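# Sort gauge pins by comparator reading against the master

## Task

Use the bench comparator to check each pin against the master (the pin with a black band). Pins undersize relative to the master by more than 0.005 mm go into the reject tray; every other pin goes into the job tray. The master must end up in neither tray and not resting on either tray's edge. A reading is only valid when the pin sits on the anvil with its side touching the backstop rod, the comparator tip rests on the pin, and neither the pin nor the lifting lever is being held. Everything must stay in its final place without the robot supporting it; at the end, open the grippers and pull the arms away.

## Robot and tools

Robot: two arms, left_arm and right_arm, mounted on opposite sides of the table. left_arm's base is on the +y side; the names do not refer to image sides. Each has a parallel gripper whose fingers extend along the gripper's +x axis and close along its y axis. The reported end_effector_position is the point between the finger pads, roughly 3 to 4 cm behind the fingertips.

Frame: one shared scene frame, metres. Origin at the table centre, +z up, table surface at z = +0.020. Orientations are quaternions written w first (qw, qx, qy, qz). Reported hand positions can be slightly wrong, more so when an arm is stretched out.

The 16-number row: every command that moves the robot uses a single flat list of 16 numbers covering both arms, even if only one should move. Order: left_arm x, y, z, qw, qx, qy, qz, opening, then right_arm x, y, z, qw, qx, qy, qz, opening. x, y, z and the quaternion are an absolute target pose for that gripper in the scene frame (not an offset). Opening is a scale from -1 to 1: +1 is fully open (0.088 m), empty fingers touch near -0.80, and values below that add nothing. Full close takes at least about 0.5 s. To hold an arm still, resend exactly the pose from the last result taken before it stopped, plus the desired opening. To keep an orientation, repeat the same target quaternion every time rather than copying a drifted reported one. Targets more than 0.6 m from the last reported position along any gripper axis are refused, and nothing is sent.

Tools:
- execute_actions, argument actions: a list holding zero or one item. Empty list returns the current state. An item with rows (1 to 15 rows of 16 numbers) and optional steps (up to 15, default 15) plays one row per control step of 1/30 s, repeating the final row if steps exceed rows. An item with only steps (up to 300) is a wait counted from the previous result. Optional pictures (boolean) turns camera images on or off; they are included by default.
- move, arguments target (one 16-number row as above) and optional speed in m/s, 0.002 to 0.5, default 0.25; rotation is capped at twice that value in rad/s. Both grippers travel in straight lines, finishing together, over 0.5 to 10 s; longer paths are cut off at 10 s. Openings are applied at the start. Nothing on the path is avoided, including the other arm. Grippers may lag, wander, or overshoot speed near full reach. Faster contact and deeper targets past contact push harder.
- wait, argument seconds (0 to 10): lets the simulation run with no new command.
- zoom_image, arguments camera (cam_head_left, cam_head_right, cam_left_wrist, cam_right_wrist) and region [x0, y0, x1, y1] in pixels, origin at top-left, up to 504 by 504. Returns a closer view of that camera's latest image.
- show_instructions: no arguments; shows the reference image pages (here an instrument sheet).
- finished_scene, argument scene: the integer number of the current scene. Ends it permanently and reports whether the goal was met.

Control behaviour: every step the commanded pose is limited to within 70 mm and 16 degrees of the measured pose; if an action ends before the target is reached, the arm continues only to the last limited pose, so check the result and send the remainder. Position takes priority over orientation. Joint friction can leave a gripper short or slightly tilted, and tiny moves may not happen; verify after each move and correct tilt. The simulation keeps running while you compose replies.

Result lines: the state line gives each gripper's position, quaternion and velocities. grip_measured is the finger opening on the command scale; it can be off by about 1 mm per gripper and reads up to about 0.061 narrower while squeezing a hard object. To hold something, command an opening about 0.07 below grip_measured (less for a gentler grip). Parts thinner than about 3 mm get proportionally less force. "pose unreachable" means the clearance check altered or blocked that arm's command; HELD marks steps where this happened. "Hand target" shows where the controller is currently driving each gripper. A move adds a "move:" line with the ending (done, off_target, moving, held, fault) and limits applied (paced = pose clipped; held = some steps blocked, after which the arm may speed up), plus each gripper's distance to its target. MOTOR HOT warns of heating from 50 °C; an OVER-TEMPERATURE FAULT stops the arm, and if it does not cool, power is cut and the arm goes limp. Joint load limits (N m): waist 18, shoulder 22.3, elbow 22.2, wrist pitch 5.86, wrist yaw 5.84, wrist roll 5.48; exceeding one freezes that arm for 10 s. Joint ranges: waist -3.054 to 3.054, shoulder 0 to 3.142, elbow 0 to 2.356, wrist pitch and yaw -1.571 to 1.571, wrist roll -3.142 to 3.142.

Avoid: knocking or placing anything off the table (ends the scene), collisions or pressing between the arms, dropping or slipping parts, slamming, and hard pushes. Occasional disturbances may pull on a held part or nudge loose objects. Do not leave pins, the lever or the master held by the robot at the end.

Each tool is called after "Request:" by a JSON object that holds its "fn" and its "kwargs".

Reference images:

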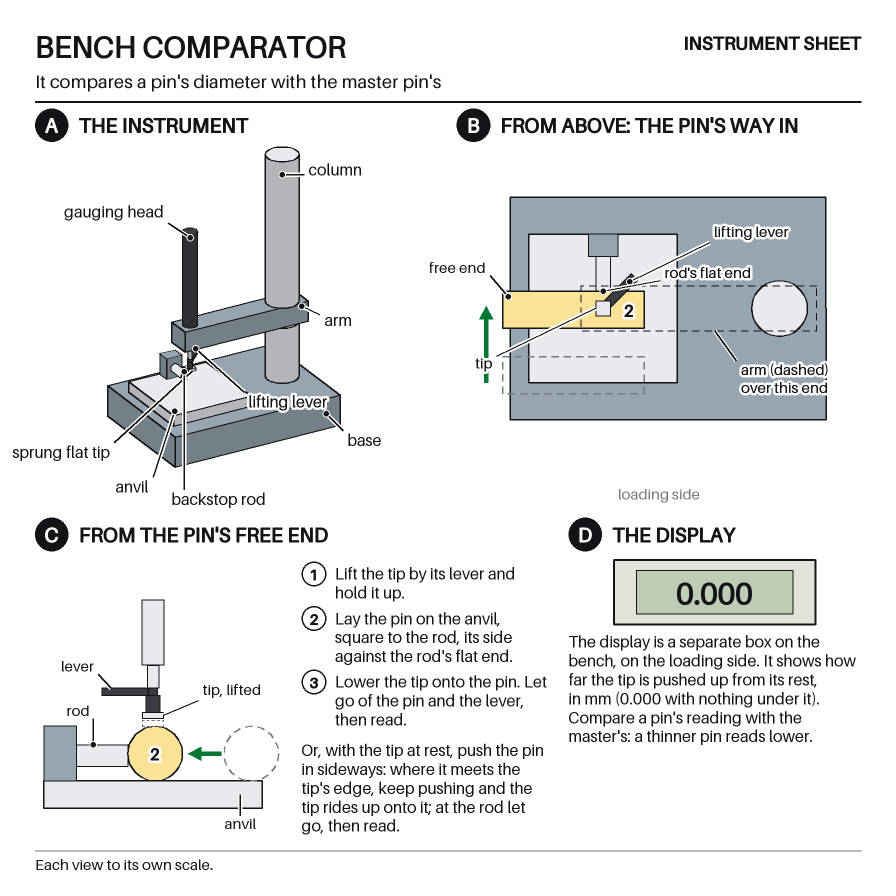

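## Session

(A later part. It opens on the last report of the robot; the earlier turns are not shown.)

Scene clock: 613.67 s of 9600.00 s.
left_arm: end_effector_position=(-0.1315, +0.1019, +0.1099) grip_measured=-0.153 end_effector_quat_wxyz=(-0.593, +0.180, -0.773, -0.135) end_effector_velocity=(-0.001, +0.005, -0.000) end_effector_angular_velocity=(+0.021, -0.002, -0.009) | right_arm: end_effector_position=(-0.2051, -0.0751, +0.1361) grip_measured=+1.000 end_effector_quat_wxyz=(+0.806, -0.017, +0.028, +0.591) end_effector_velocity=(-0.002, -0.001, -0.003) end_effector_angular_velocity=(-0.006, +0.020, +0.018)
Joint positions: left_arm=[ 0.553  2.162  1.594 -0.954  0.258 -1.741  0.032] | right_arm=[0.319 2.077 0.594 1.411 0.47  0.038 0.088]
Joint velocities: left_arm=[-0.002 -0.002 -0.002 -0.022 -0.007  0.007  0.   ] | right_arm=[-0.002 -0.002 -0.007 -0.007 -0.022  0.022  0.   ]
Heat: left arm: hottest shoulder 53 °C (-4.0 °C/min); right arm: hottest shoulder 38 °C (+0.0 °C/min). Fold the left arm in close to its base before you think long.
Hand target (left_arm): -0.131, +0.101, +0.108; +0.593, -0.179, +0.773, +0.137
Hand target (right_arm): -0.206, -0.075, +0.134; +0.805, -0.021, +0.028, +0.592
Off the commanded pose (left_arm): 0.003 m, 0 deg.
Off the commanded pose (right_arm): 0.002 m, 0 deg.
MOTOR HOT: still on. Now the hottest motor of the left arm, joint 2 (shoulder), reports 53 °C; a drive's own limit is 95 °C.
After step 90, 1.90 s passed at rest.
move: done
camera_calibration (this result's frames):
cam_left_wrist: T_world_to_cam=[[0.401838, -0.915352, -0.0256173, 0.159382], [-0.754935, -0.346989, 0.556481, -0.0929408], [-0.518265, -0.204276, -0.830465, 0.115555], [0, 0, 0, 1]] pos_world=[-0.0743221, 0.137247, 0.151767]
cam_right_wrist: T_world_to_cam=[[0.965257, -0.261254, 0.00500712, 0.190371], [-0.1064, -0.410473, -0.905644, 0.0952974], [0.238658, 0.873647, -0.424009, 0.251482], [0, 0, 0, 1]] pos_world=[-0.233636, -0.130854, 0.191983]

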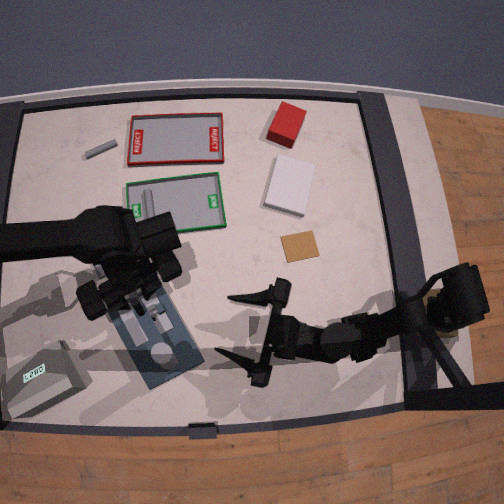

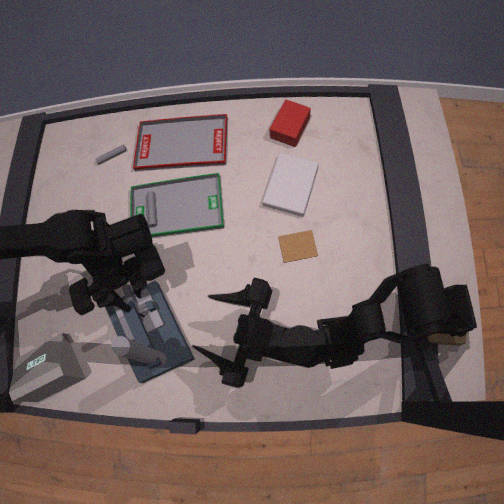

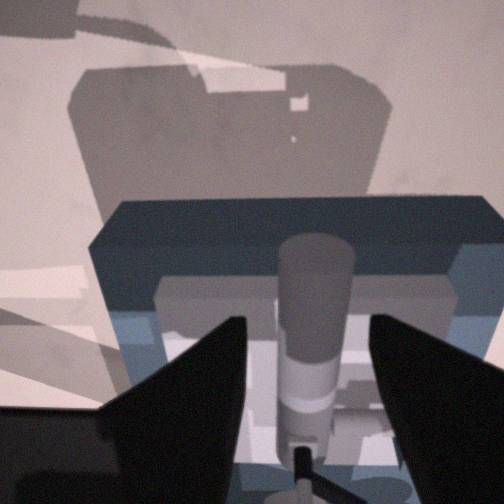

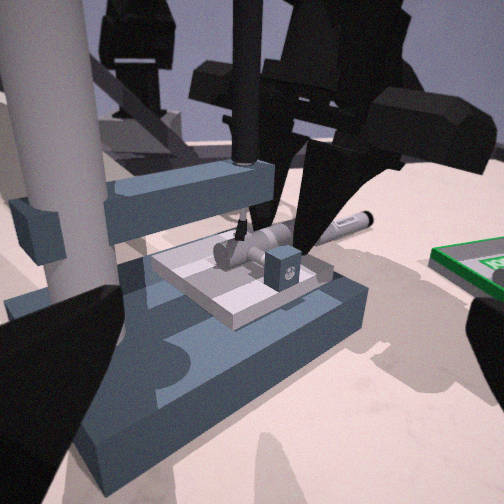

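Request:
{"fn": "move", "kwargs": {"target": [-0.1305, 0.1010, 0.1075, 0.5932, -0.1785, 0.7730, 0.1369, -0.60, -0.206, -0.075, 0.134, 0.8054, -0.0207, 0.0281, 0.5916, 1.0], "speed": 0.008}}

Request:
{"fn": "move", "kwargs": {"target": [-0.1283, 0.0980, 0.1060, 0.5932, -0.1785, 0.7730, 0.1369, -0.60, -0.206, -0.075, 0.134, 0.8054, -0.0207, 0.0281, 0.5916, 1.0], "speed": 0.005}}

Request:
{"fn": "move", "kwargs": {"target": [-0.1300, 0.1000, 0.1075, 0.5932, -0.1785, 0.7730, 0.1369, -0.15, -0.206, -0.075, 0.134, 0.8054, -0.0207, 0.0281, 0.5916, 1.0], "speed": 0.008}}

Request:
{"fn": "zoom_image", "kwargs": {"camera": "cam_head_left", "region": [10, 350, 60, 400]}}

Request:
{"fn": "zoom_image", "kwargs": {"camera": "cam_left_wrist", "region": [240, 380, 400, 504]}}

Scene clock: 623.70 s of 9600.00 s.
left_arm: end_effector_position=(-0.1316, +0.1020, +0.1099) grip_measured=-0.534 end_effector_quat_wxyz=(-0.593, +0.179, -0.773, -0.135) end_effector_velocity=(+0.001, +0.004, -0.003) end_effector_angular_velocity=(+0.020, -0.001, +0.010) | right_arm: end_effector_position=(-0.2051, -0.0751, +0.1361) grip_measured=+1.000 end_effector_quat_wxyz=(+0.806, -0.017, +0.028, +0.591) end_effector_velocity=(-0.002, +0.000, -0.001) end_effector_angular_velocity=(-0.010, -0.007, +0.020)
Joint positions: left_arm=[ 0.553  2.162  1.594 -0.955  0.258 -1.741  0.013] | right_arm=[0.319 2.077 0.594 1.411 0.47  0.038 0.088]
Joint velocities: left_arm=[ 0.002  0.002 -0.007 -0.007 -0.007 -0.007 -0.   ] | right_arm=[-0.002 -0.002 -0.002 -0.007 -0.022 -0.007  0.   ]
Heat: left arm: hottest shoulder 52 °C (-8.0 °C/min); right arm: hottest shoulder 38 °C (+0.0 °C/min). Fold the left arm in close to its base before you think long.
Hand target (left_arm): -0.131, +0.101, +0.108; +0.593, -0.178, +0.773, +0.137
Hand target (right_arm): -0.206, -0.075, +0.134; +0.805, -0.021, +0.028, +0.592
Off the commanded pose (left_arm): 0.003 m, 0 deg.
Off the commanded pose (right_arm): 0.002 m, 0 deg.
MOTOR HOT: still on. Now the hottest motor of the left arm, joint 2 (shoulder), reports 52 °C; a drive's own limit is 95 °C.
After step 90, 6.30 s passed at rest.
move: done
camera_calibration (this result's frames):
cam_left_wrist: T_world_to_cam=[[0.401833, -0.915333, -0.0263741, 0.159624], [-0.754814, -0.347396, 0.556392, -0.0928502], [-0.518446, -0.203669, -0.830501, 0.115474], [0, 0, 0, 1]] pos_world=[-0.0743594, 0.137372, 0.151773]
cam_right_wrist: T_world_to_cam=[[0.965257, -0.261254, 0.00500712, 0.190371], [-0.1064, -0.410473, -0.905644, 0.0952974], [0.238658, 0.873647, -0.424009, 0.251482], [0, 0, 0, 1]] pos_world=[-0.233636, -0.130854, 0.191983]

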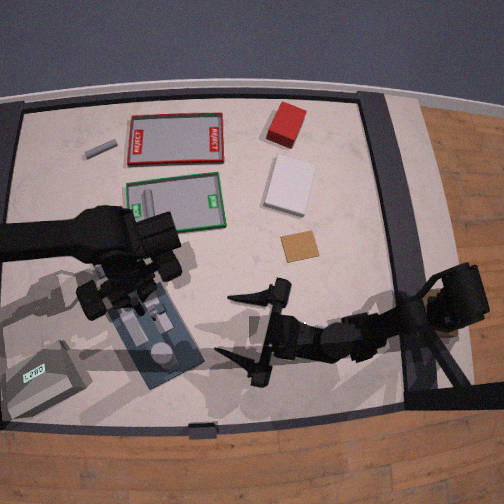

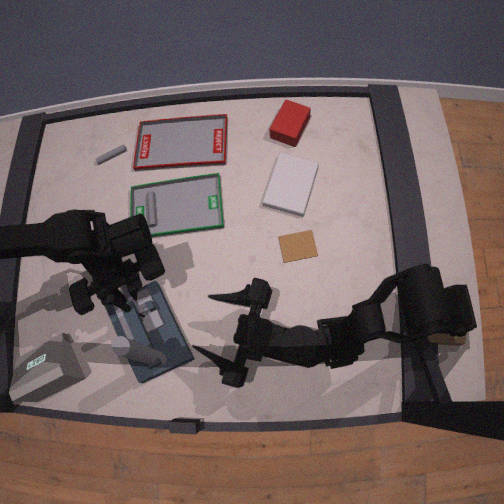

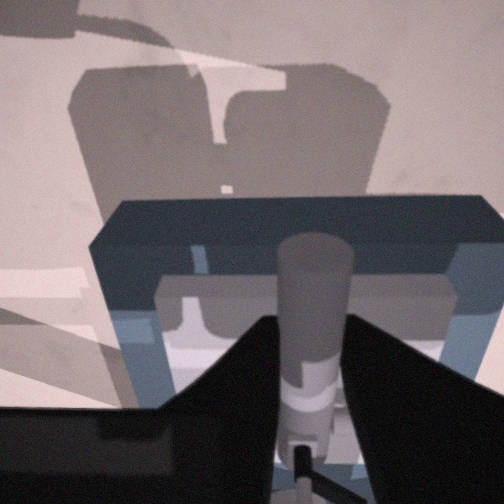

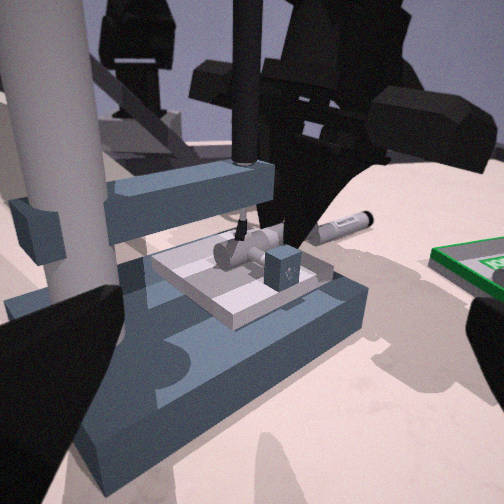

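Scene clock: 625.20 s of 9600.00 s.
left_arm: end_effector_position=(-0.1314, +0.1016, +0.1099) grip_measured=-0.534 end_effector_quat_wxyz=(-0.593, +0.177, -0.773, -0.137) end_effector_velocity=(+0.001, -0.002, +0.002) end_effector_angular_velocity=(-0.012, +0.004, +0.009) | right_arm: end_effector_position=(-0.2051, -0.0751, +0.1361) grip_measured=+1.000 end_effector_quat_wxyz=(+0.806, -0.017, +0.028, +0.591) end_effector_velocity=(+0.002, +0.000, -0.001) end_effector_angular_velocity=(-0.010, +0.004, -0.010)
Joint positions: left_arm=[ 0.553  2.168  1.603 -0.964  0.258 -1.739  0.013] | right_arm=[0.319 2.077 0.594 1.411 0.47  0.038 0.088]
Joint velocities: left_arm=[ 0.002 -0.002  0.002  0.007  0.007 -0.007 -0.   ] | right_arm=[-0.002 -0.007  0.002 -0.022  0.007  0.007  0.   ]
Heat: left arm: hottest shoulder 52 °C (-8.1 °C/min); right arm: hottest shoulder 38 °C (+0.0 °C/min). Fold the left arm in close to its base before you think long.
Hand target (left_arm): -0.128, +0.098, +0.106; +0.593, -0.178, +0.773, +0.137
Hand target (right_arm): -0.206, -0.075, +0.134; +0.805, -0.021, +0.028, +0.592
Off the commanded pose (left_arm): 0.006 m, 0 deg.
Off the commanded pose (right_arm): 0.002 m, 0 deg.
MOTOR HOT: still on. Now the hottest motor of the left arm, joint 2 (shoulder), reports 52 °C; a drive's own limit is 95 °C.
move: done
camera_calibration (this result's frames):
cam_left_wrist: T_world_to_cam=[[0.400108, -0.915937, -0.0311785, 0.159568], [-0.754729, -0.348605, 0.555751, -0.0927036], [-0.519902, -0.198829, -0.830764, 0.114813], [0, 0, 0, 1]] pos_world=[-0.0741192, 0.136665, 0.151877]
cam_right_wrist: T_world_to_cam=[[0.965257, -0.261254, 0.00500712, 0.190371], [-0.1064, -0.410473, -0.905644, 0.0952974], [0.238658, 0.873647, -0.424009, 0.251482], [0, 0, 0, 1]] pos_world=[-0.233636, -0.130854, 0.191983]

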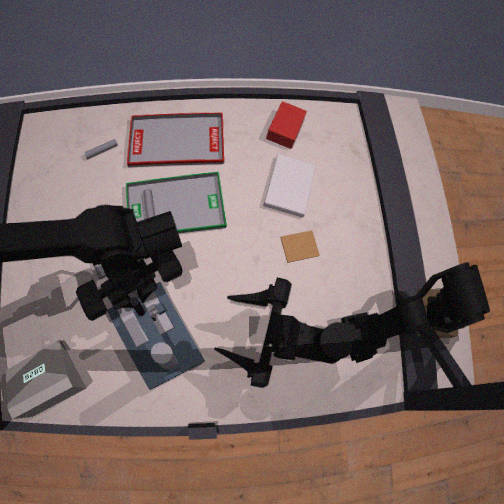

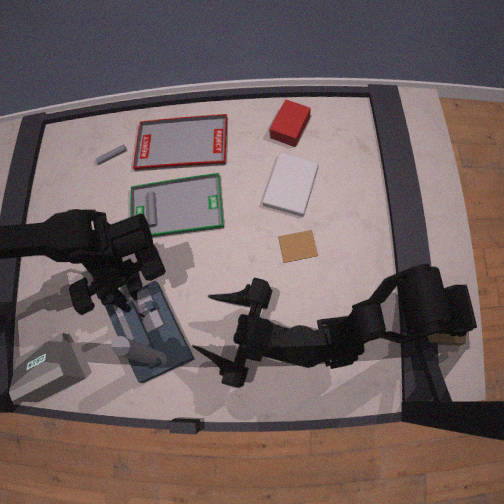

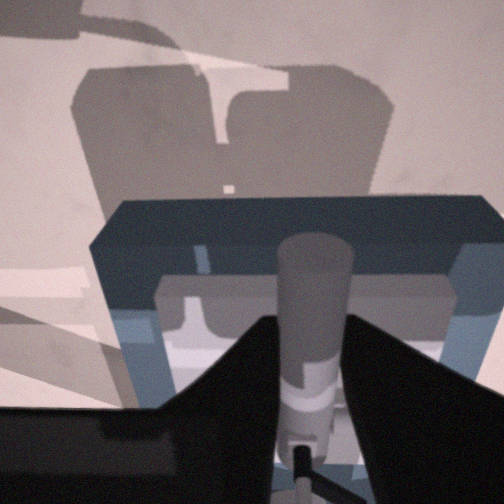

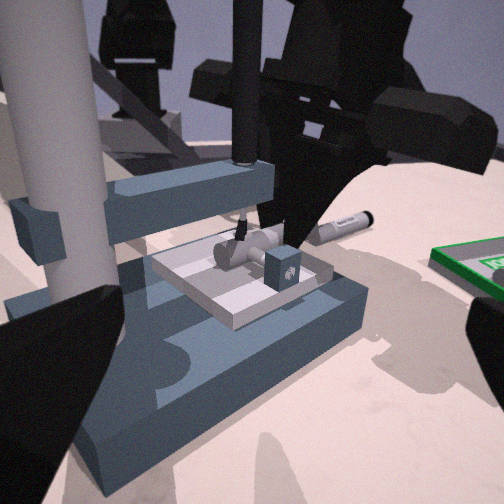

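Scene clock: 625.93 s of 9600.00 s.
left_arm: end_effector_position=(-0.1313, +0.1012, +0.1099) grip_measured=-0.153 end_effector_quat_wxyz=(-0.593, +0.178, -0.773, -0.136) end_effector_velocity=(+0.000, -0.001, +0.002) end_effector_angular_velocity=(-0.011, -0.011, -0.009) | right_arm: end_effector_position=(-0.2051, -0.0751, +0.1361) grip_measured=+1.000 end_effector_quat_wxyz=(+0.806, -0.017, +0.028, +0.591) end_effector_velocity=(+0.000, -0.001, -0.004) end_effector_angular_velocity=(-0.019, +0.003, -0.005)
Joint positions: left_arm=[ 0.553  2.168  1.603 -0.962  0.258 -1.739  0.032] | right_arm=[0.319 2.077 0.594 1.411 0.47  0.038 0.088]
Joint velocities: left_arm=[-0.002 -0.007 -0.002  0.007 -0.007  0.007  0.   ] | right_arm=[ 0.002 -0.002 -0.002 -0.022  0.007  0.007  0.   ]
Heat: left arm: hottest shoulder 52 °C (-8.0 °C/min); right arm: hottest shoulder 38 °C (+0.0 °C/min). Fold the left arm in close to its base before you think long.
Hand target (left_arm): -0.130, +0.100, +0.108; +0.593, -0.179, +0.773, +0.137
Hand target (right_arm): -0.206, -0.075, +0.134; +0.805, -0.021, +0.028, +0.592
Off the commanded pose (left_arm): 0.003 m, 0 deg.
Off the commanded pose (right_arm): 0.002 m, 0 deg.
MOTOR HOT: still on. Now the hottest motor of the left arm, joint 2 (shoulder), reports 52 °C; a drive's own limit is 95 °C.
move: done
camera_calibration (this result's frames):
cam_left_wrist: T_world_to_cam=[[0.400128, -0.916003, -0.0289078, 0.158844], [-0.755092, -0.347386, 0.556021, -0.092974], [-0.519359, -0.200651, -0.830665, 0.115054], [0, 0, 0, 1]] pos_world=[-0.0740074, 0.13629, 0.151859]
cam_right_wrist: T_world_to_cam=[[0.965257, -0.261254, 0.00500712, 0.190371], [-0.1064, -0.410473, -0.905644, 0.0952974], [0.238658, 0.873647, -0.424009, 0.251482], [0, 0, 0, 1]] pos_world=[-0.233636, -0.130854, 0.191983]

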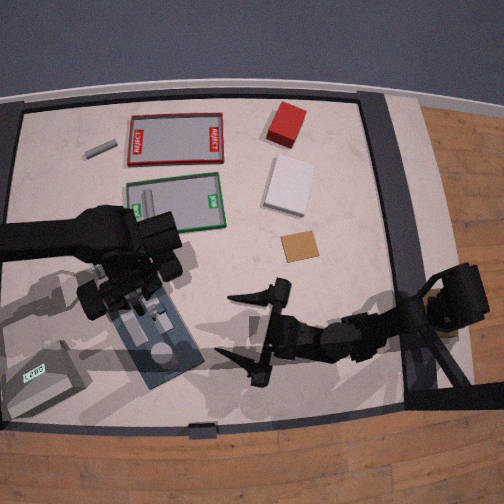

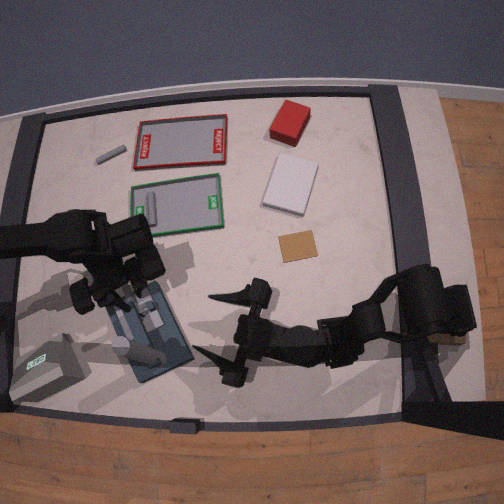

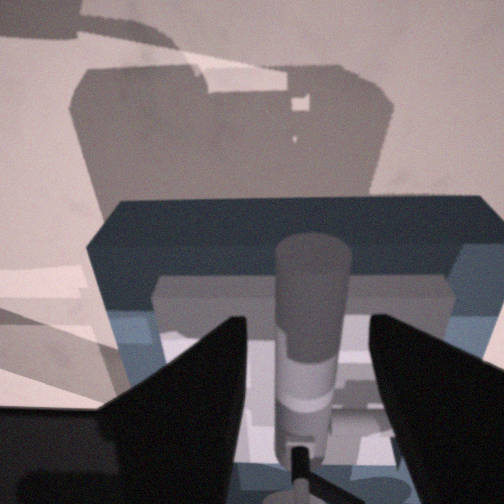

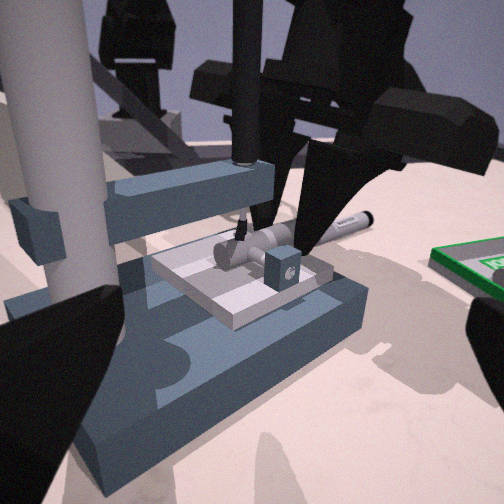

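Region (10, 350, 60, 400) of cam_head_left's 504x504 image, scaled by 10.080, with more detail than that image has.

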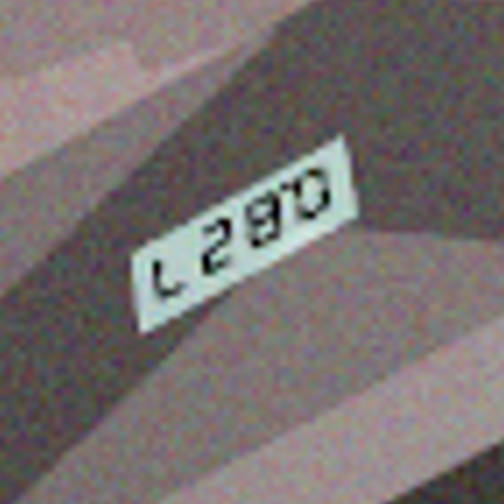

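Region (240, 380, 400, 504) of cam_left_wrist's 504x504 image, scaled by 3.150, with more detail than that image has; it fills the top 391 rows of this view, and the rest is white.

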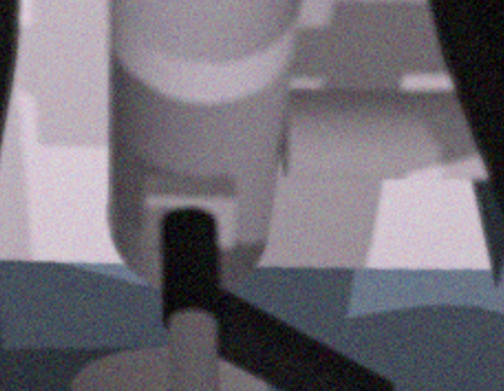

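Request:
{"fn": "move", "kwargs": {"target": [-0.1312, 0.1020, 0.1075, 0.5932, -0.1785, 0.7730, 0.1369, -0.62, -0.206, -0.075, 0.134, 0.8054, -0.0207, 0.0281, 0.5916, 1.0], "speed": 0.008}}

Request:
{"fn": "move", "kwargs": {"target": [-0.098, 0.124, 0.113, 0.5932, -0.1785, 0.7730, 0.1369, -0.62, -0.206, -0.075, 0.134, 0.8054, -0.0207, 0.0281, 0.5916, 1.0], "speed": 0.02}}

Request:
{"fn": "move", "kwargs": {"target": [0.083, 0.055, 0.108, 0.6049, -0.1855, 0.7635, -0.1298, -0.62, -0.206, -0.075, 0.134, 0.8054, -0.0207, 0.0281, 0.5916, 1.0], "speed": 0.1}}

Scene clock: 646.57 s of 9600.00 s.
left_arm: end_effector_position=(-0.1314, +0.1015, +0.1099) grip_measured=-0.538 end_effector_quat_wxyz=(-0.593, +0.178, -0.773, -0.136) end_effector_velocity=(-0.001, +0.002, +0.000) end_effector_angular_velocity=(+0.011, -0.004, +0.005) | right_arm: end_effector_position=(-0.2051, -0.0751, +0.1361) grip_measured=+1.000 end_effector_quat_wxyz=(+0.806, -0.017, +0.028, +0.591) end_effector_velocity=(+0.000, +0.001, +0.002) end_effector_angular_velocity=(+0.005, -0.004, +0.015)
Joint positions: left_arm=[ 0.553  2.168  1.603 -0.964  0.259 -1.739  0.013] | right_arm=[0.319 2.077 0.594 1.411 0.47  0.038 0.088]
Joint velocities: left_arm=[-0.002 -0.002 -0.002 -0.007 -0.007 -0.007 -0.   ] | right_arm=[-0.007 -0.002 -0.002  0.007 -0.022 -0.007  0.   ]
Heat: left arm: hottest shoulder 51 °C (-6.1 °C/min); right arm: hottest shoulder 38 °C (+0.0 °C/min). Fold the left arm in close to its base before you think long.
Hand target (left_arm): -0.131, +0.102, +0.108; +0.593, -0.178, +0.773, +0.137
Hand target (right_arm): -0.206, -0.075, +0.134; +0.805, -0.021, +0.028, +0.592
Off the commanded pose (left_arm): 0.002 m, 0 deg.
Off the commanded pose (right_arm): 0.002 m, 0 deg.
MOTOR HOT: still on. Now the hottest motor of the left arm, joint 2 (shoulder), reports 51 °C; a drive's own limit is 95 °C.
After step 90, 16.90 s passed at rest.
move: done
camera_calibration (this result's frames):
cam_left_wrist: T_world_to_cam=[[0.400089, -0.91597, -0.0304681, 0.159337], [-0.754652, -0.348126, 0.556155, -0.0928635], [-0.520028, -0.199518, -0.83052, 0.11482], [0, 0, 0, 1]] pos_world=[-0.0741194, 0.136529, 0.151861]
cam_right_wrist: T_world_to_cam=[[0.965257, -0.261254, 0.00500712, 0.190371], [-0.1064, -0.410473, -0.905644, 0.0952974], [0.238658, 0.873647, -0.424009, 0.251482], [0, 0, 0, 1]] pos_world=[-0.233636, -0.130854, 0.191983]

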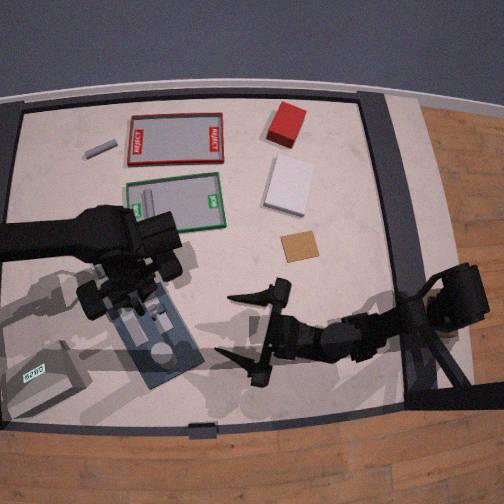

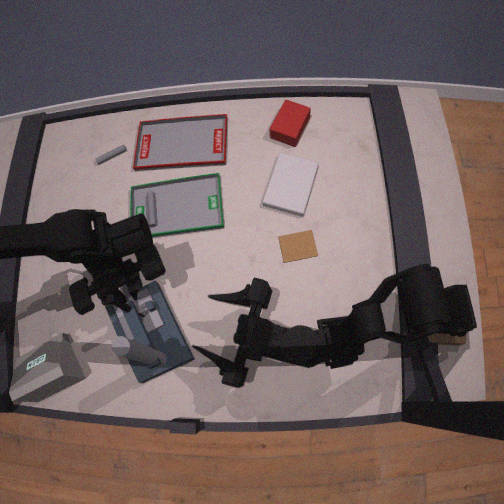

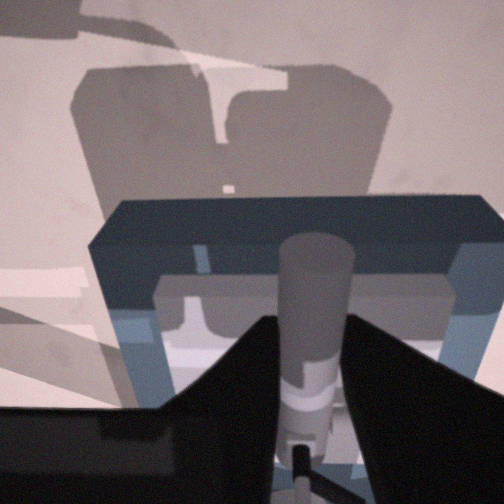

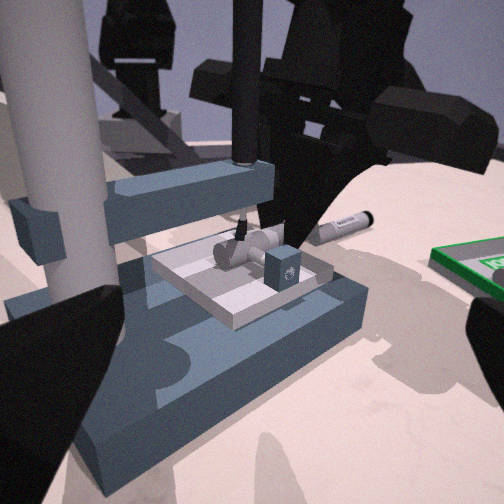

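Scene clock: 648.83 s of 9600.00 s.
left_arm: end_effector_position=(-0.0982, +0.1205, +0.1099) grip_measured=-0.538 end_effector_quat_wxyz=(-0.592, +0.179, -0.773, -0.138) end_effector_velocity=(+0.000, -0.001, +0.001) end_effector_angular_velocity=(-0.008, +0.005, +0.009) | right_arm: end_effector_position=(-0.2051, -0.0751, +0.1361) grip_measured=+1.000 end_effector_quat_wxyz=(+0.806, -0.017, +0.028, +0.591) end_effector_velocity=(+0.002, -0.001, +0.002) end_effector_angular_velocity=(+0.010, +0.008, -0.010)
Joint positions: left_arm=[ 0.646  2.148  1.571 -0.976  0.263 -1.646  0.013] | right_arm=[0.319 2.077 0.594 1.411 0.47  0.038 0.088]
Joint velocities: left_arm=[ 0.002 -0.002 -0.002  0.007  0.007 -0.007 -0.   ] | right_arm=[-0.002 -0.002 -0.002  0.007  0.007  0.007  0.   ]
Heat: left arm: hottest shoulder 52 °C (-5.0 °C/min); right arm: hottest shoulder 38 °C (+0.0 °C/min). Fold the left arm in close to its base before you think long.
Hand target (left_arm): -0.098, +0.124, +0.113; +0.593, -0.178, +0.773, +0.137
Hand target (right_arm): -0.206, -0.075, +0.134; +0.805, -0.021, +0.028, +0.592
Off the commanded pose (left_arm): 0.005 m, 0 deg.
Off the commanded pose (right_arm): 0.002 m, 0 deg.
MOTOR HOT: still on. Now the hottest motor of the left arm, joint 2 (shoulder), reports 52 °C; a drive's own limit is 95 °C.
move: done
camera_calibration (this result's frames):
cam_left_wrist: T_world_to_cam=[[0.403201, -0.914584, -0.0310581, 0.163691], [-0.752801, -0.350792, 0.556987, -0.0607051], [-0.520307, -0.201197, -0.82994, 0.136074], [0, 0, 0, 1]] pos_world=[-0.0408989, 0.155792, 0.15183]
cam_right_wrist: T_world_to_cam=[[0.965257, -0.261254, 0.00500712, 0.190371], [-0.1064, -0.410473, -0.905644, 0.0952974], [0.238658, 0.873647, -0.424009, 0.251482], [0, 0, 0, 1]] pos_world=[-0.233636, -0.130854, 0.191983]

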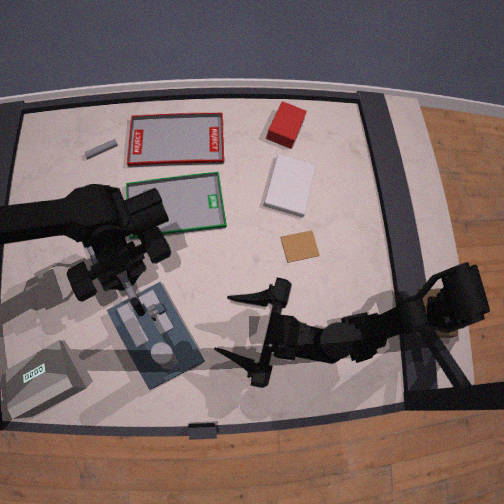

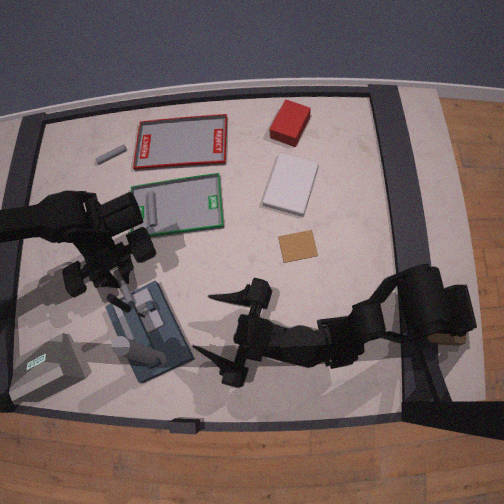

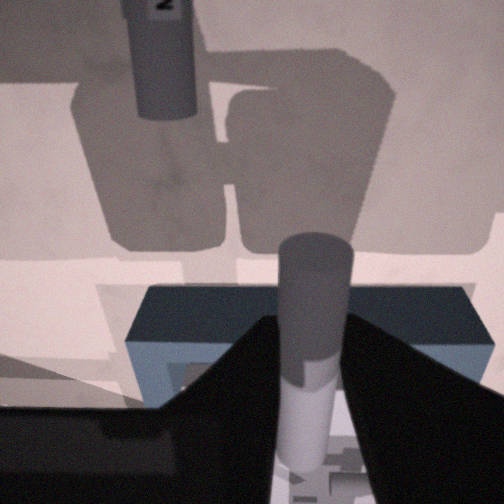

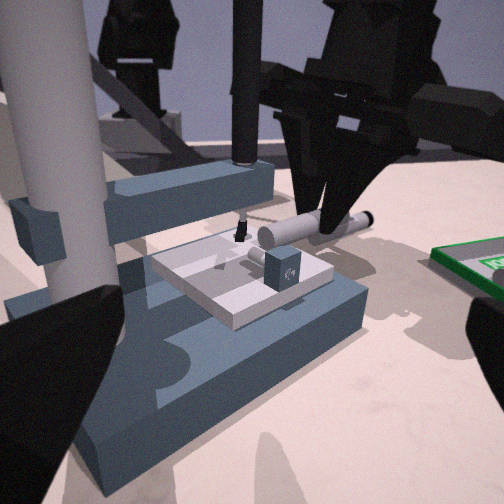

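Scene clock: 651.90 s of 9600.00 s.
left_arm: end_effector_position=(+0.0819, +0.0575, +0.1117) grip_measured=-0.538 end_effector_quat_wxyz=(-0.607, +0.187, -0.762, +0.127) end_effector_velocity=(-0.002, -0.001, +0.001) end_effector_angular_velocity=(+0.007, +0.013, -0.011) | right_arm: end_effector_position=(-0.2051, -0.0751, +0.1361) grip_measured=+1.000 end_effector_quat_wxyz=(+0.806, -0.017, +0.028, +0.591) end_effector_velocity=(+0.000, -0.000, -0.001) end_effector_angular_velocity=(-0.010, -0.008, +0.005)
Joint positions: left_arm=[ 0.959  2.548  2.216 -1.001  0.444 -1.015  0.013] | right_arm=[0.319 2.077 0.594 1.411 0.47  0.038 0.088]
Joint velocities: left_arm=[-0.002  0.017  0.037 -0.037  0.007  0.007 -0.   ] | right_arm=[-0.002 -0.002 -0.002 -0.007 -0.007 -0.007  0.   ]
Heat: left arm: hottest shoulder 52 °C (-5.0 °C/min); right arm: hottest shoulder 38 °C (+0.0 °C/min). Fold the left arm in close to its base before you think long.
Hand target (left_arm): +0.083, +0.056, +0.109; +0.605, -0.186, +0.763, -0.129
Hand target (right_arm): -0.206, -0.075, +0.134; +0.805, -0.021, +0.028, +0.592
Off the commanded pose (left_arm): 0.005 m, 0 deg.
Off the commanded pose (right_arm): 0.002 m, 0 deg.
MOTOR HOT: still on. Now the hottest motor of the left arm, joint 2 (shoulder), reports 52 °C; a drive's own limit is 95 °C.
move: done
camera_calibration (this result's frames):
cam_left_wrist: T_world_to_cam=[[0.0923018, -0.915157, 0.392387, 0.0117056], [-0.860592, 0.124901, 0.493742, 0.0402494], [-0.500861, -0.383259, -0.776049, 0.221409], [0, 0, 0, 1]] pos_world=[0.144453, 0.0905422, 0.147358]
cam_right_wrist: T_world_to_cam=[[0.965257, -0.261254, 0.00500712, 0.190371], [-0.1064, -0.410473, -0.905644, 0.0952974], [0.238658, 0.873647, -0.424009, 0.251482], [0, 0, 0, 1]] pos_world=[-0.233636, -0.130854, 0.191983]

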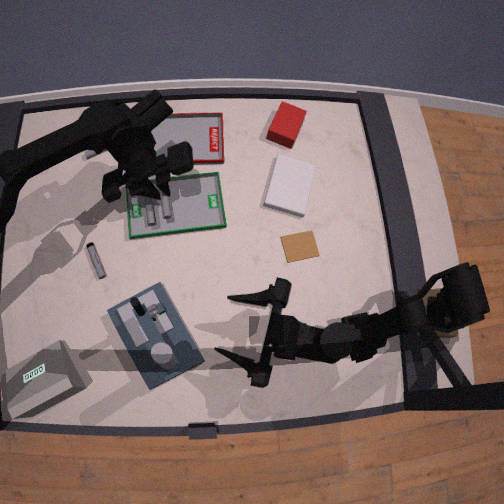

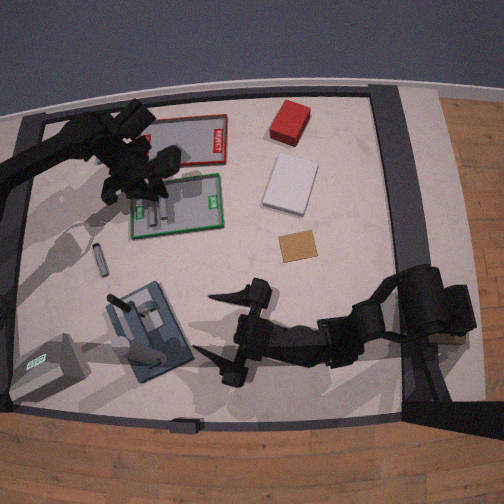

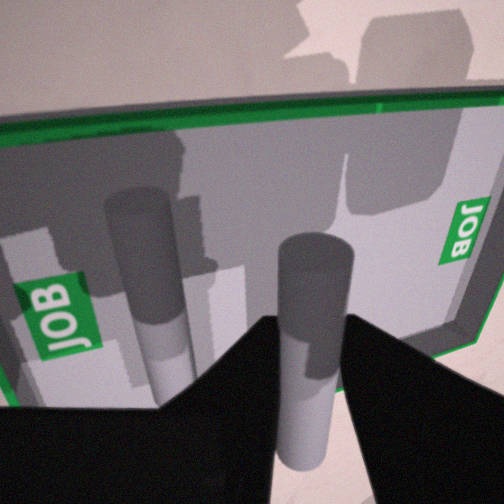

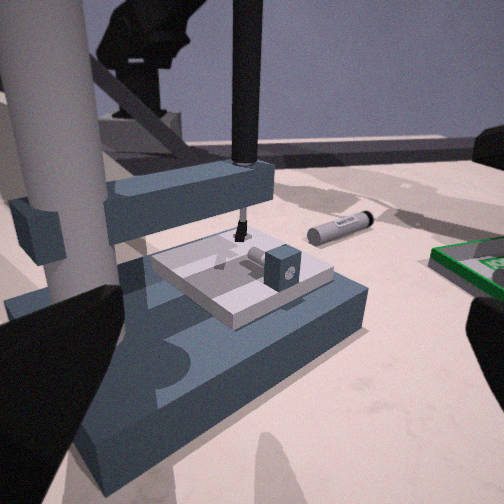

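Request:
{"fn": "execute_actions", "kwargs": {"actions": []}}

Scene clock: 665.83 s of 9600.00 s.
left_arm: end_effector_position=(+0.0819, +0.0573, +0.1118) grip_measured=-0.538 end_effector_quat_wxyz=(-0.607, +0.186, -0.762, +0.128) end_effector_velocity=(-0.002, +0.002, -0.002) end_effector_angular_velocity=(+0.015, +0.006, +0.006) | right_arm: end_effector_position=(-0.2051, -0.0751, +0.1361) grip_measured=+1.000 end_effector_quat_wxyz=(+0.806, -0.017, +0.028, +0.591) end_effector_velocity=(+0.000, +0.000, -0.004) end_effector_angular_velocity=(-0.029, -0.023, +0.016)
Joint positions: left_arm=[ 0.959  2.55   2.22  -1.004  0.445 -1.014  0.013] | right_arm=[0.319 2.077 0.594 1.411 0.47  0.038 0.088]
Joint velocities: left_arm=[-0.002 -0.002 -0.007 -0.007 -0.007 -0.007 -0.   ] | right_arm=[-0.007 -0.002 -0.002 -0.022 -0.022 -0.022  0.   ]
Heat: left arm: hottest shoulder 54 °C (+0.0 °C/min); right arm: hottest shoulder 38 °C (+0.0 °C/min). Fold the left arm in close to its base before you think long.
Hand target (left_arm): +0.083, +0.056, +0.109; +0.605, -0.186, +0.764, -0.129
Hand target (right_arm): -0.206, -0.075, +0.134; +0.805, -0.021, +0.028, +0.592
Off the commanded pose (left_arm): 0.005 m, 0 deg.
Off the commanded pose (right_arm): 0.002 m, 0 deg.
MOTOR HOT: still on. Now the hottest motor of the left arm, joint 2 (shoulder), reports 54 °C; a drive's own limit is 95 °C.
Steps of this call (steps 1 to 90: nothing new was sent; then 10.93 s passed at rest). Readings (end_effector_position):
1: left_arm (+0.0819, +0.0574, +0.1117) | right_arm (-0.2051, -0.0751, +0.1361)
2: left_arm (+0.0819, +0.0574, +0.1119) | right_arm (-0.2051, -0.0751, +0.1361)
4: left_arm (+0.0820, +0.0573, +0.1119) | right_arm (-0.2051, -0.0751, +0.1361)
8: left_arm (+0.0820, +0.0573, +0.1119) | right_arm (-0.2051, -0.0751, +0.1361)
90: the state above
camera_calibration (this result's frames):
cam_left_wrist: T_world_to_cam=[[0.0913407, -0.915107, 0.392729, 0.011473], [-0.86029, 0.126119, 0.493959, 0.0401794], [-0.501556, -0.382979, -0.775738, 0.221427], [0, 0, 0, 1]] pos_world=[0.144576, 0.0902336, 0.147417]
cam_right_wrist: T_world_to_cam=[[0.965257, -0.261254, 0.00500712, 0.190371], [-0.1064, -0.410473, -0.905644, 0.0952974], [0.238658, 0.873647, -0.424009, 0.251482], [0, 0, 0, 1]] pos_world=[-0.233636, -0.130854, 0.191983]

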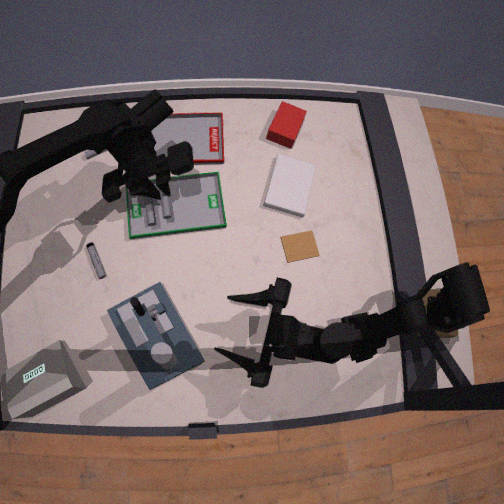

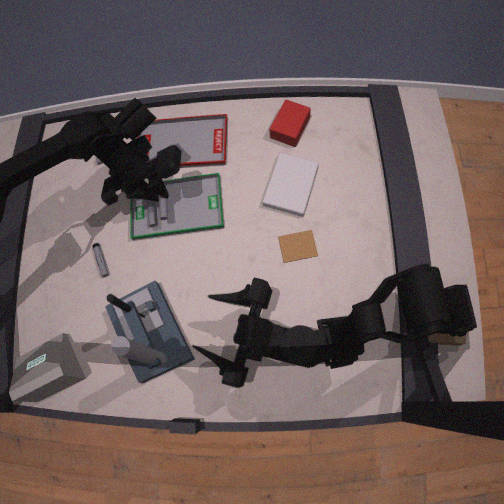

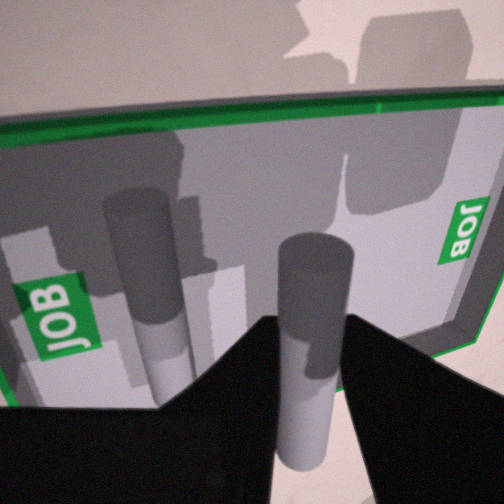

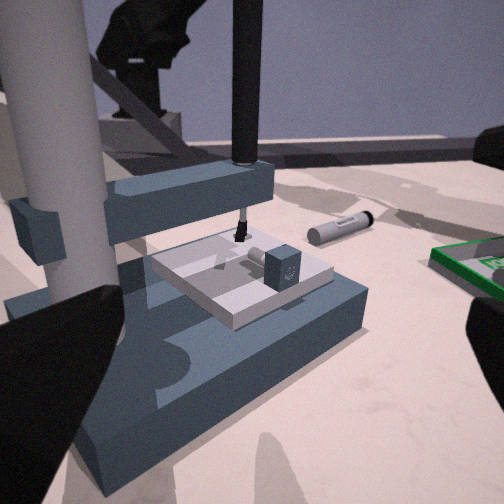

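Request:
{"fn": "move", "kwargs": {"target": [0.085, 0.052, 0.082, 0.6049, -0.1855, 0.7635, -0.1298, -0.62, -0.206, -0.075, 0.134, 0.8054, -0.0207, 0.0281, 0.5916, 1.0], "speed": 0.02}}

Scene clock: 670.43 s of 9600.00 s.
left_arm: end_effector_position=(+0.0870, +0.0512, +0.0912) grip_measured=-0.538 end_effector_quat_wxyz=(-0.609, +0.189, -0.759, +0.133) end_effector_velocity=(+0.001, +0.002, +0.002) end_effector_angular_velocity=(+0.008, -0.001, +0.011) | right_arm: end_effector_position=(-0.2051, -0.0751, +0.1361) grip_measured=+1.000 end_effector_quat_wxyz=(+0.806, -0.017, +0.028, +0.591) end_effector_velocity=(-0.002, -0.000, +0.001) end_effector_angular_velocity=(-0.005, -0.007, +0.010)
Joint positions: left_arm=[ 0.959  2.595  2.22  -0.945  0.445 -1.014  0.013] | right_arm=[0.319 2.077 0.594 1.411 0.47  0.038 0.088]
Joint velocities: left_arm=[ 0.002 -0.007 -0.002 -0.007 -0.007 -0.007  0.   ] | right_arm=[ 0.002 -0.007 -0.002 -0.007 -0.007 -0.007  0.   ]
Heat: left arm: hottest shoulder 55 °C (+2.0 °C/min); right arm: hottest shoulder 38 °C (+0.0 °C/min). Fold the left arm in close to its base before you think long.
Hand target (left_arm): +0.085, +0.052, +0.082; +0.605, -0.185, +0.764, -0.130
Hand target (right_arm): -0.206, -0.075, +0.134; +0.805, -0.021, +0.028, +0.592
Off the commanded pose (left_arm): 0.009 m, 1 deg.
Off the commanded pose (right_arm): 0.002 m, 0 deg.
MOTOR HOT: still on. Now the hottest motor of the left arm, joint 2 (shoulder), reports 55 °C; a drive's own limit is 95 °C.
move: off_target (left_arm)
camera_calibration (this result's frames):
cam_left_wrist: T_world_to_cam=[[0.0877378, -0.910796, 0.403427, 0.0126477], [-0.864719, 0.131419, 0.484758, 0.056445], [-0.494533, -0.391383, -0.776052, 0.205519], [0, 0, 0, 1]] pos_world=[0.149335, 0.0845381, 0.127029]
cam_right_wrist: T_world_to_cam=[[0.965257, -0.261254, 0.00500712, 0.190371], [-0.1064, -0.410473, -0.905644, 0.0952974], [0.238658, 0.873647, -0.424009, 0.251482], [0, 0, 0, 1]] pos_world=[-0.233636, -0.130854, 0.191983]

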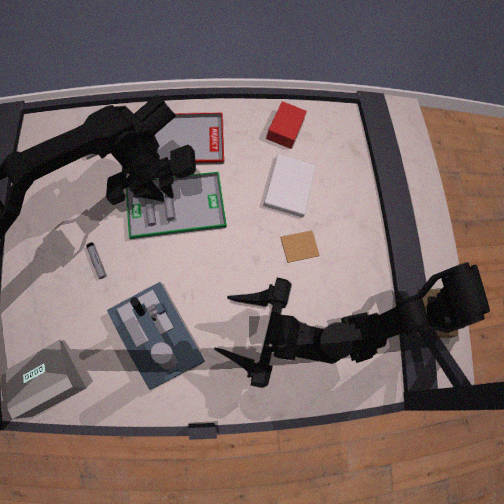

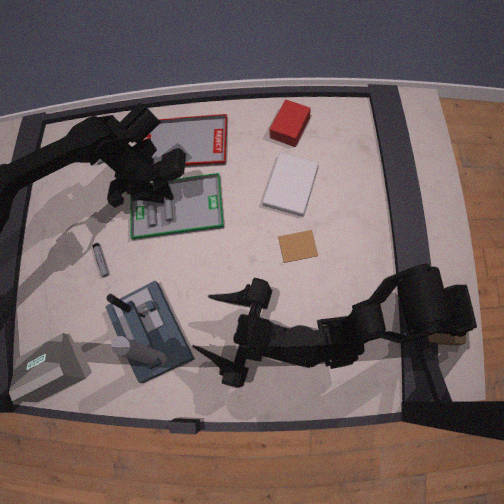

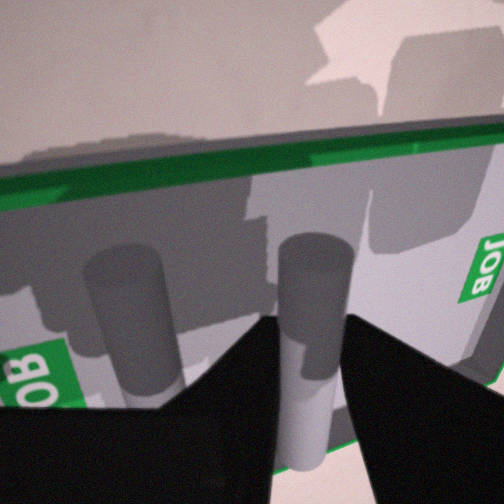

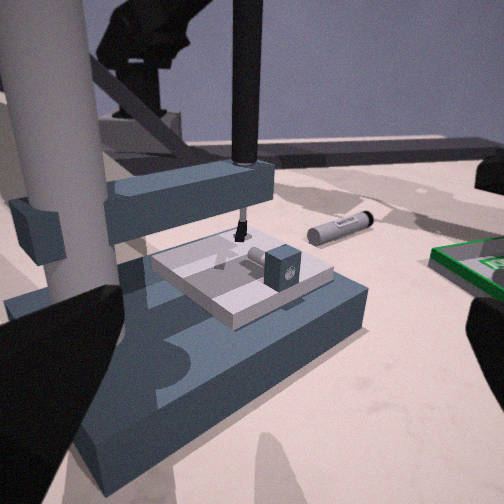

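Request:
{"fn": "move", "kwargs": {"target": [0.085, 0.052, 0.072, 0.6049, -0.1855, 0.7635, -0.1298, -0.62, -0.206, -0.075, 0.134, 0.8054, -0.0207, 0.0281, 0.5916, 1.0], "speed": 0.01}}

Scene clock: 675.03 s of 9600.00 s.
left_arm: end_effector_position=(+0.0883, +0.0497, +0.0838) grip_measured=-0.538 end_effector_quat_wxyz=(-0.611, +0.191, -0.757, +0.135) end_effector_velocity=(+0.001, +0.006, -0.002) end_effector_angular_velocity=(+0.032, +0.001, +0.014) | right_arm: end_effector_position=(-0.2051, -0.0751, +0.1361) grip_measured=+1.000 end_effector_quat_wxyz=(+0.806, -0.017, +0.028, +0.591) end_effector_velocity=(+0.002, -0.000, -0.001) end_effector_angular_velocity=(-0.010, -0.008, +0.000)
Joint positions: left_arm=[ 0.959  2.604  2.206 -0.913  0.445 -1.014  0.013] | right_arm=[0.319 2.077 0.594 1.411 0.47  0.038 0.088]
Joint velocities: left_arm=[ 0.002 -0.002 -0.002 -0.022 -0.022 -0.007 -0.   ] | right_arm=[-0.007 -0.002 -0.002 -0.007 -0.007 -0.007  0.   ]
Heat: left arm: hottest shoulder 55 °C (+2.0 °C/min); right arm: hottest shoulder 38 °C (+0.0 °C/min). Fold the left arm in close to its base before you think long.
Hand target (left_arm): +0.085, +0.052, +0.072; +0.605, -0.185, +0.763, -0.130
Hand target (right_arm): -0.206, -0.075, +0.134; +0.805, -0.021, +0.028, +0.592
Off the commanded pose (left_arm): 0.012 m, 1 deg.
Off the commanded pose (right_arm): 0.002 m, 0 deg.
MOTOR HOT: still on. Now the hottest motor of the left arm, joint 2 (shoulder), reports 55 °C; a drive's own limit is 95 °C.
move: off_target (left_arm)
camera_calibration (this result's frames):
cam_left_wrist: T_world_to_cam=[[0.0856499, -0.908297, 0.409464, 0.0137255], [-0.867196, 0.134383, 0.479492, 0.0618676], [-0.490546, -0.396154, -0.776161, 0.199653], [0, 0, 0, 1]] pos_world=[0.150415, 0.0832463, 0.119678]
cam_right_wrist: T_world_to_cam=[[0.965257, -0.261254, 0.00500712, 0.190371], [-0.1064, -0.410473, -0.905644, 0.0952974], [0.238658, 0.873647, -0.424009, 0.251482], [0, 0, 0, 1]] pos_world=[-0.233636, -0.130854, 0.191983]

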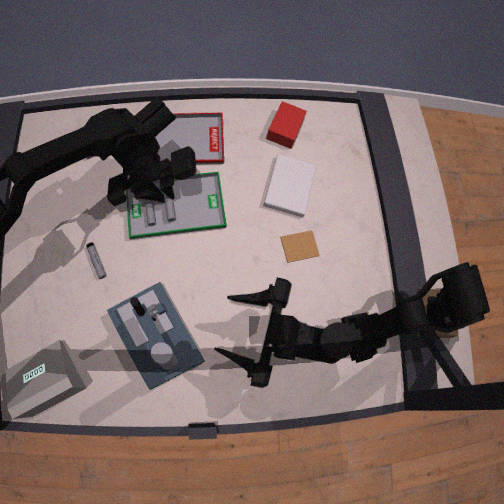

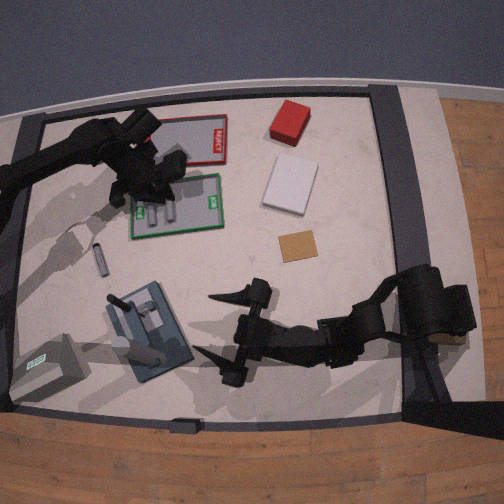

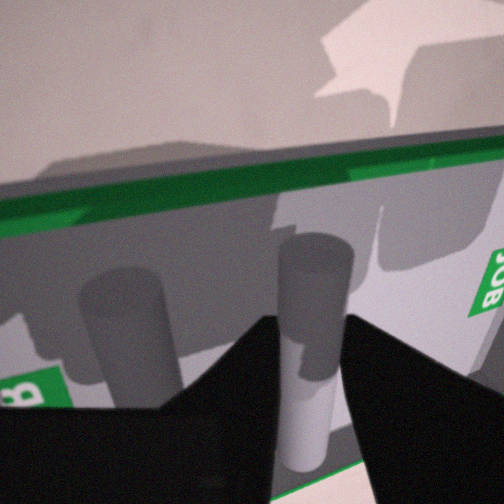

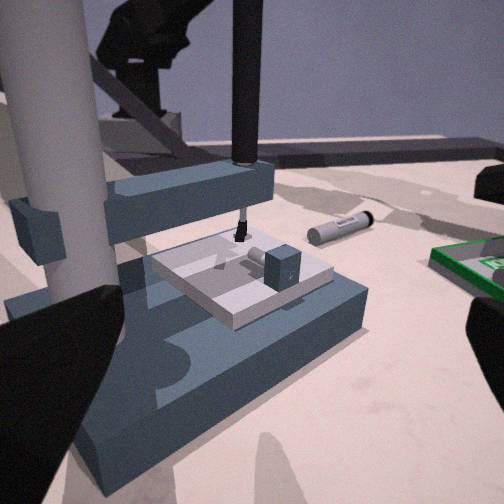

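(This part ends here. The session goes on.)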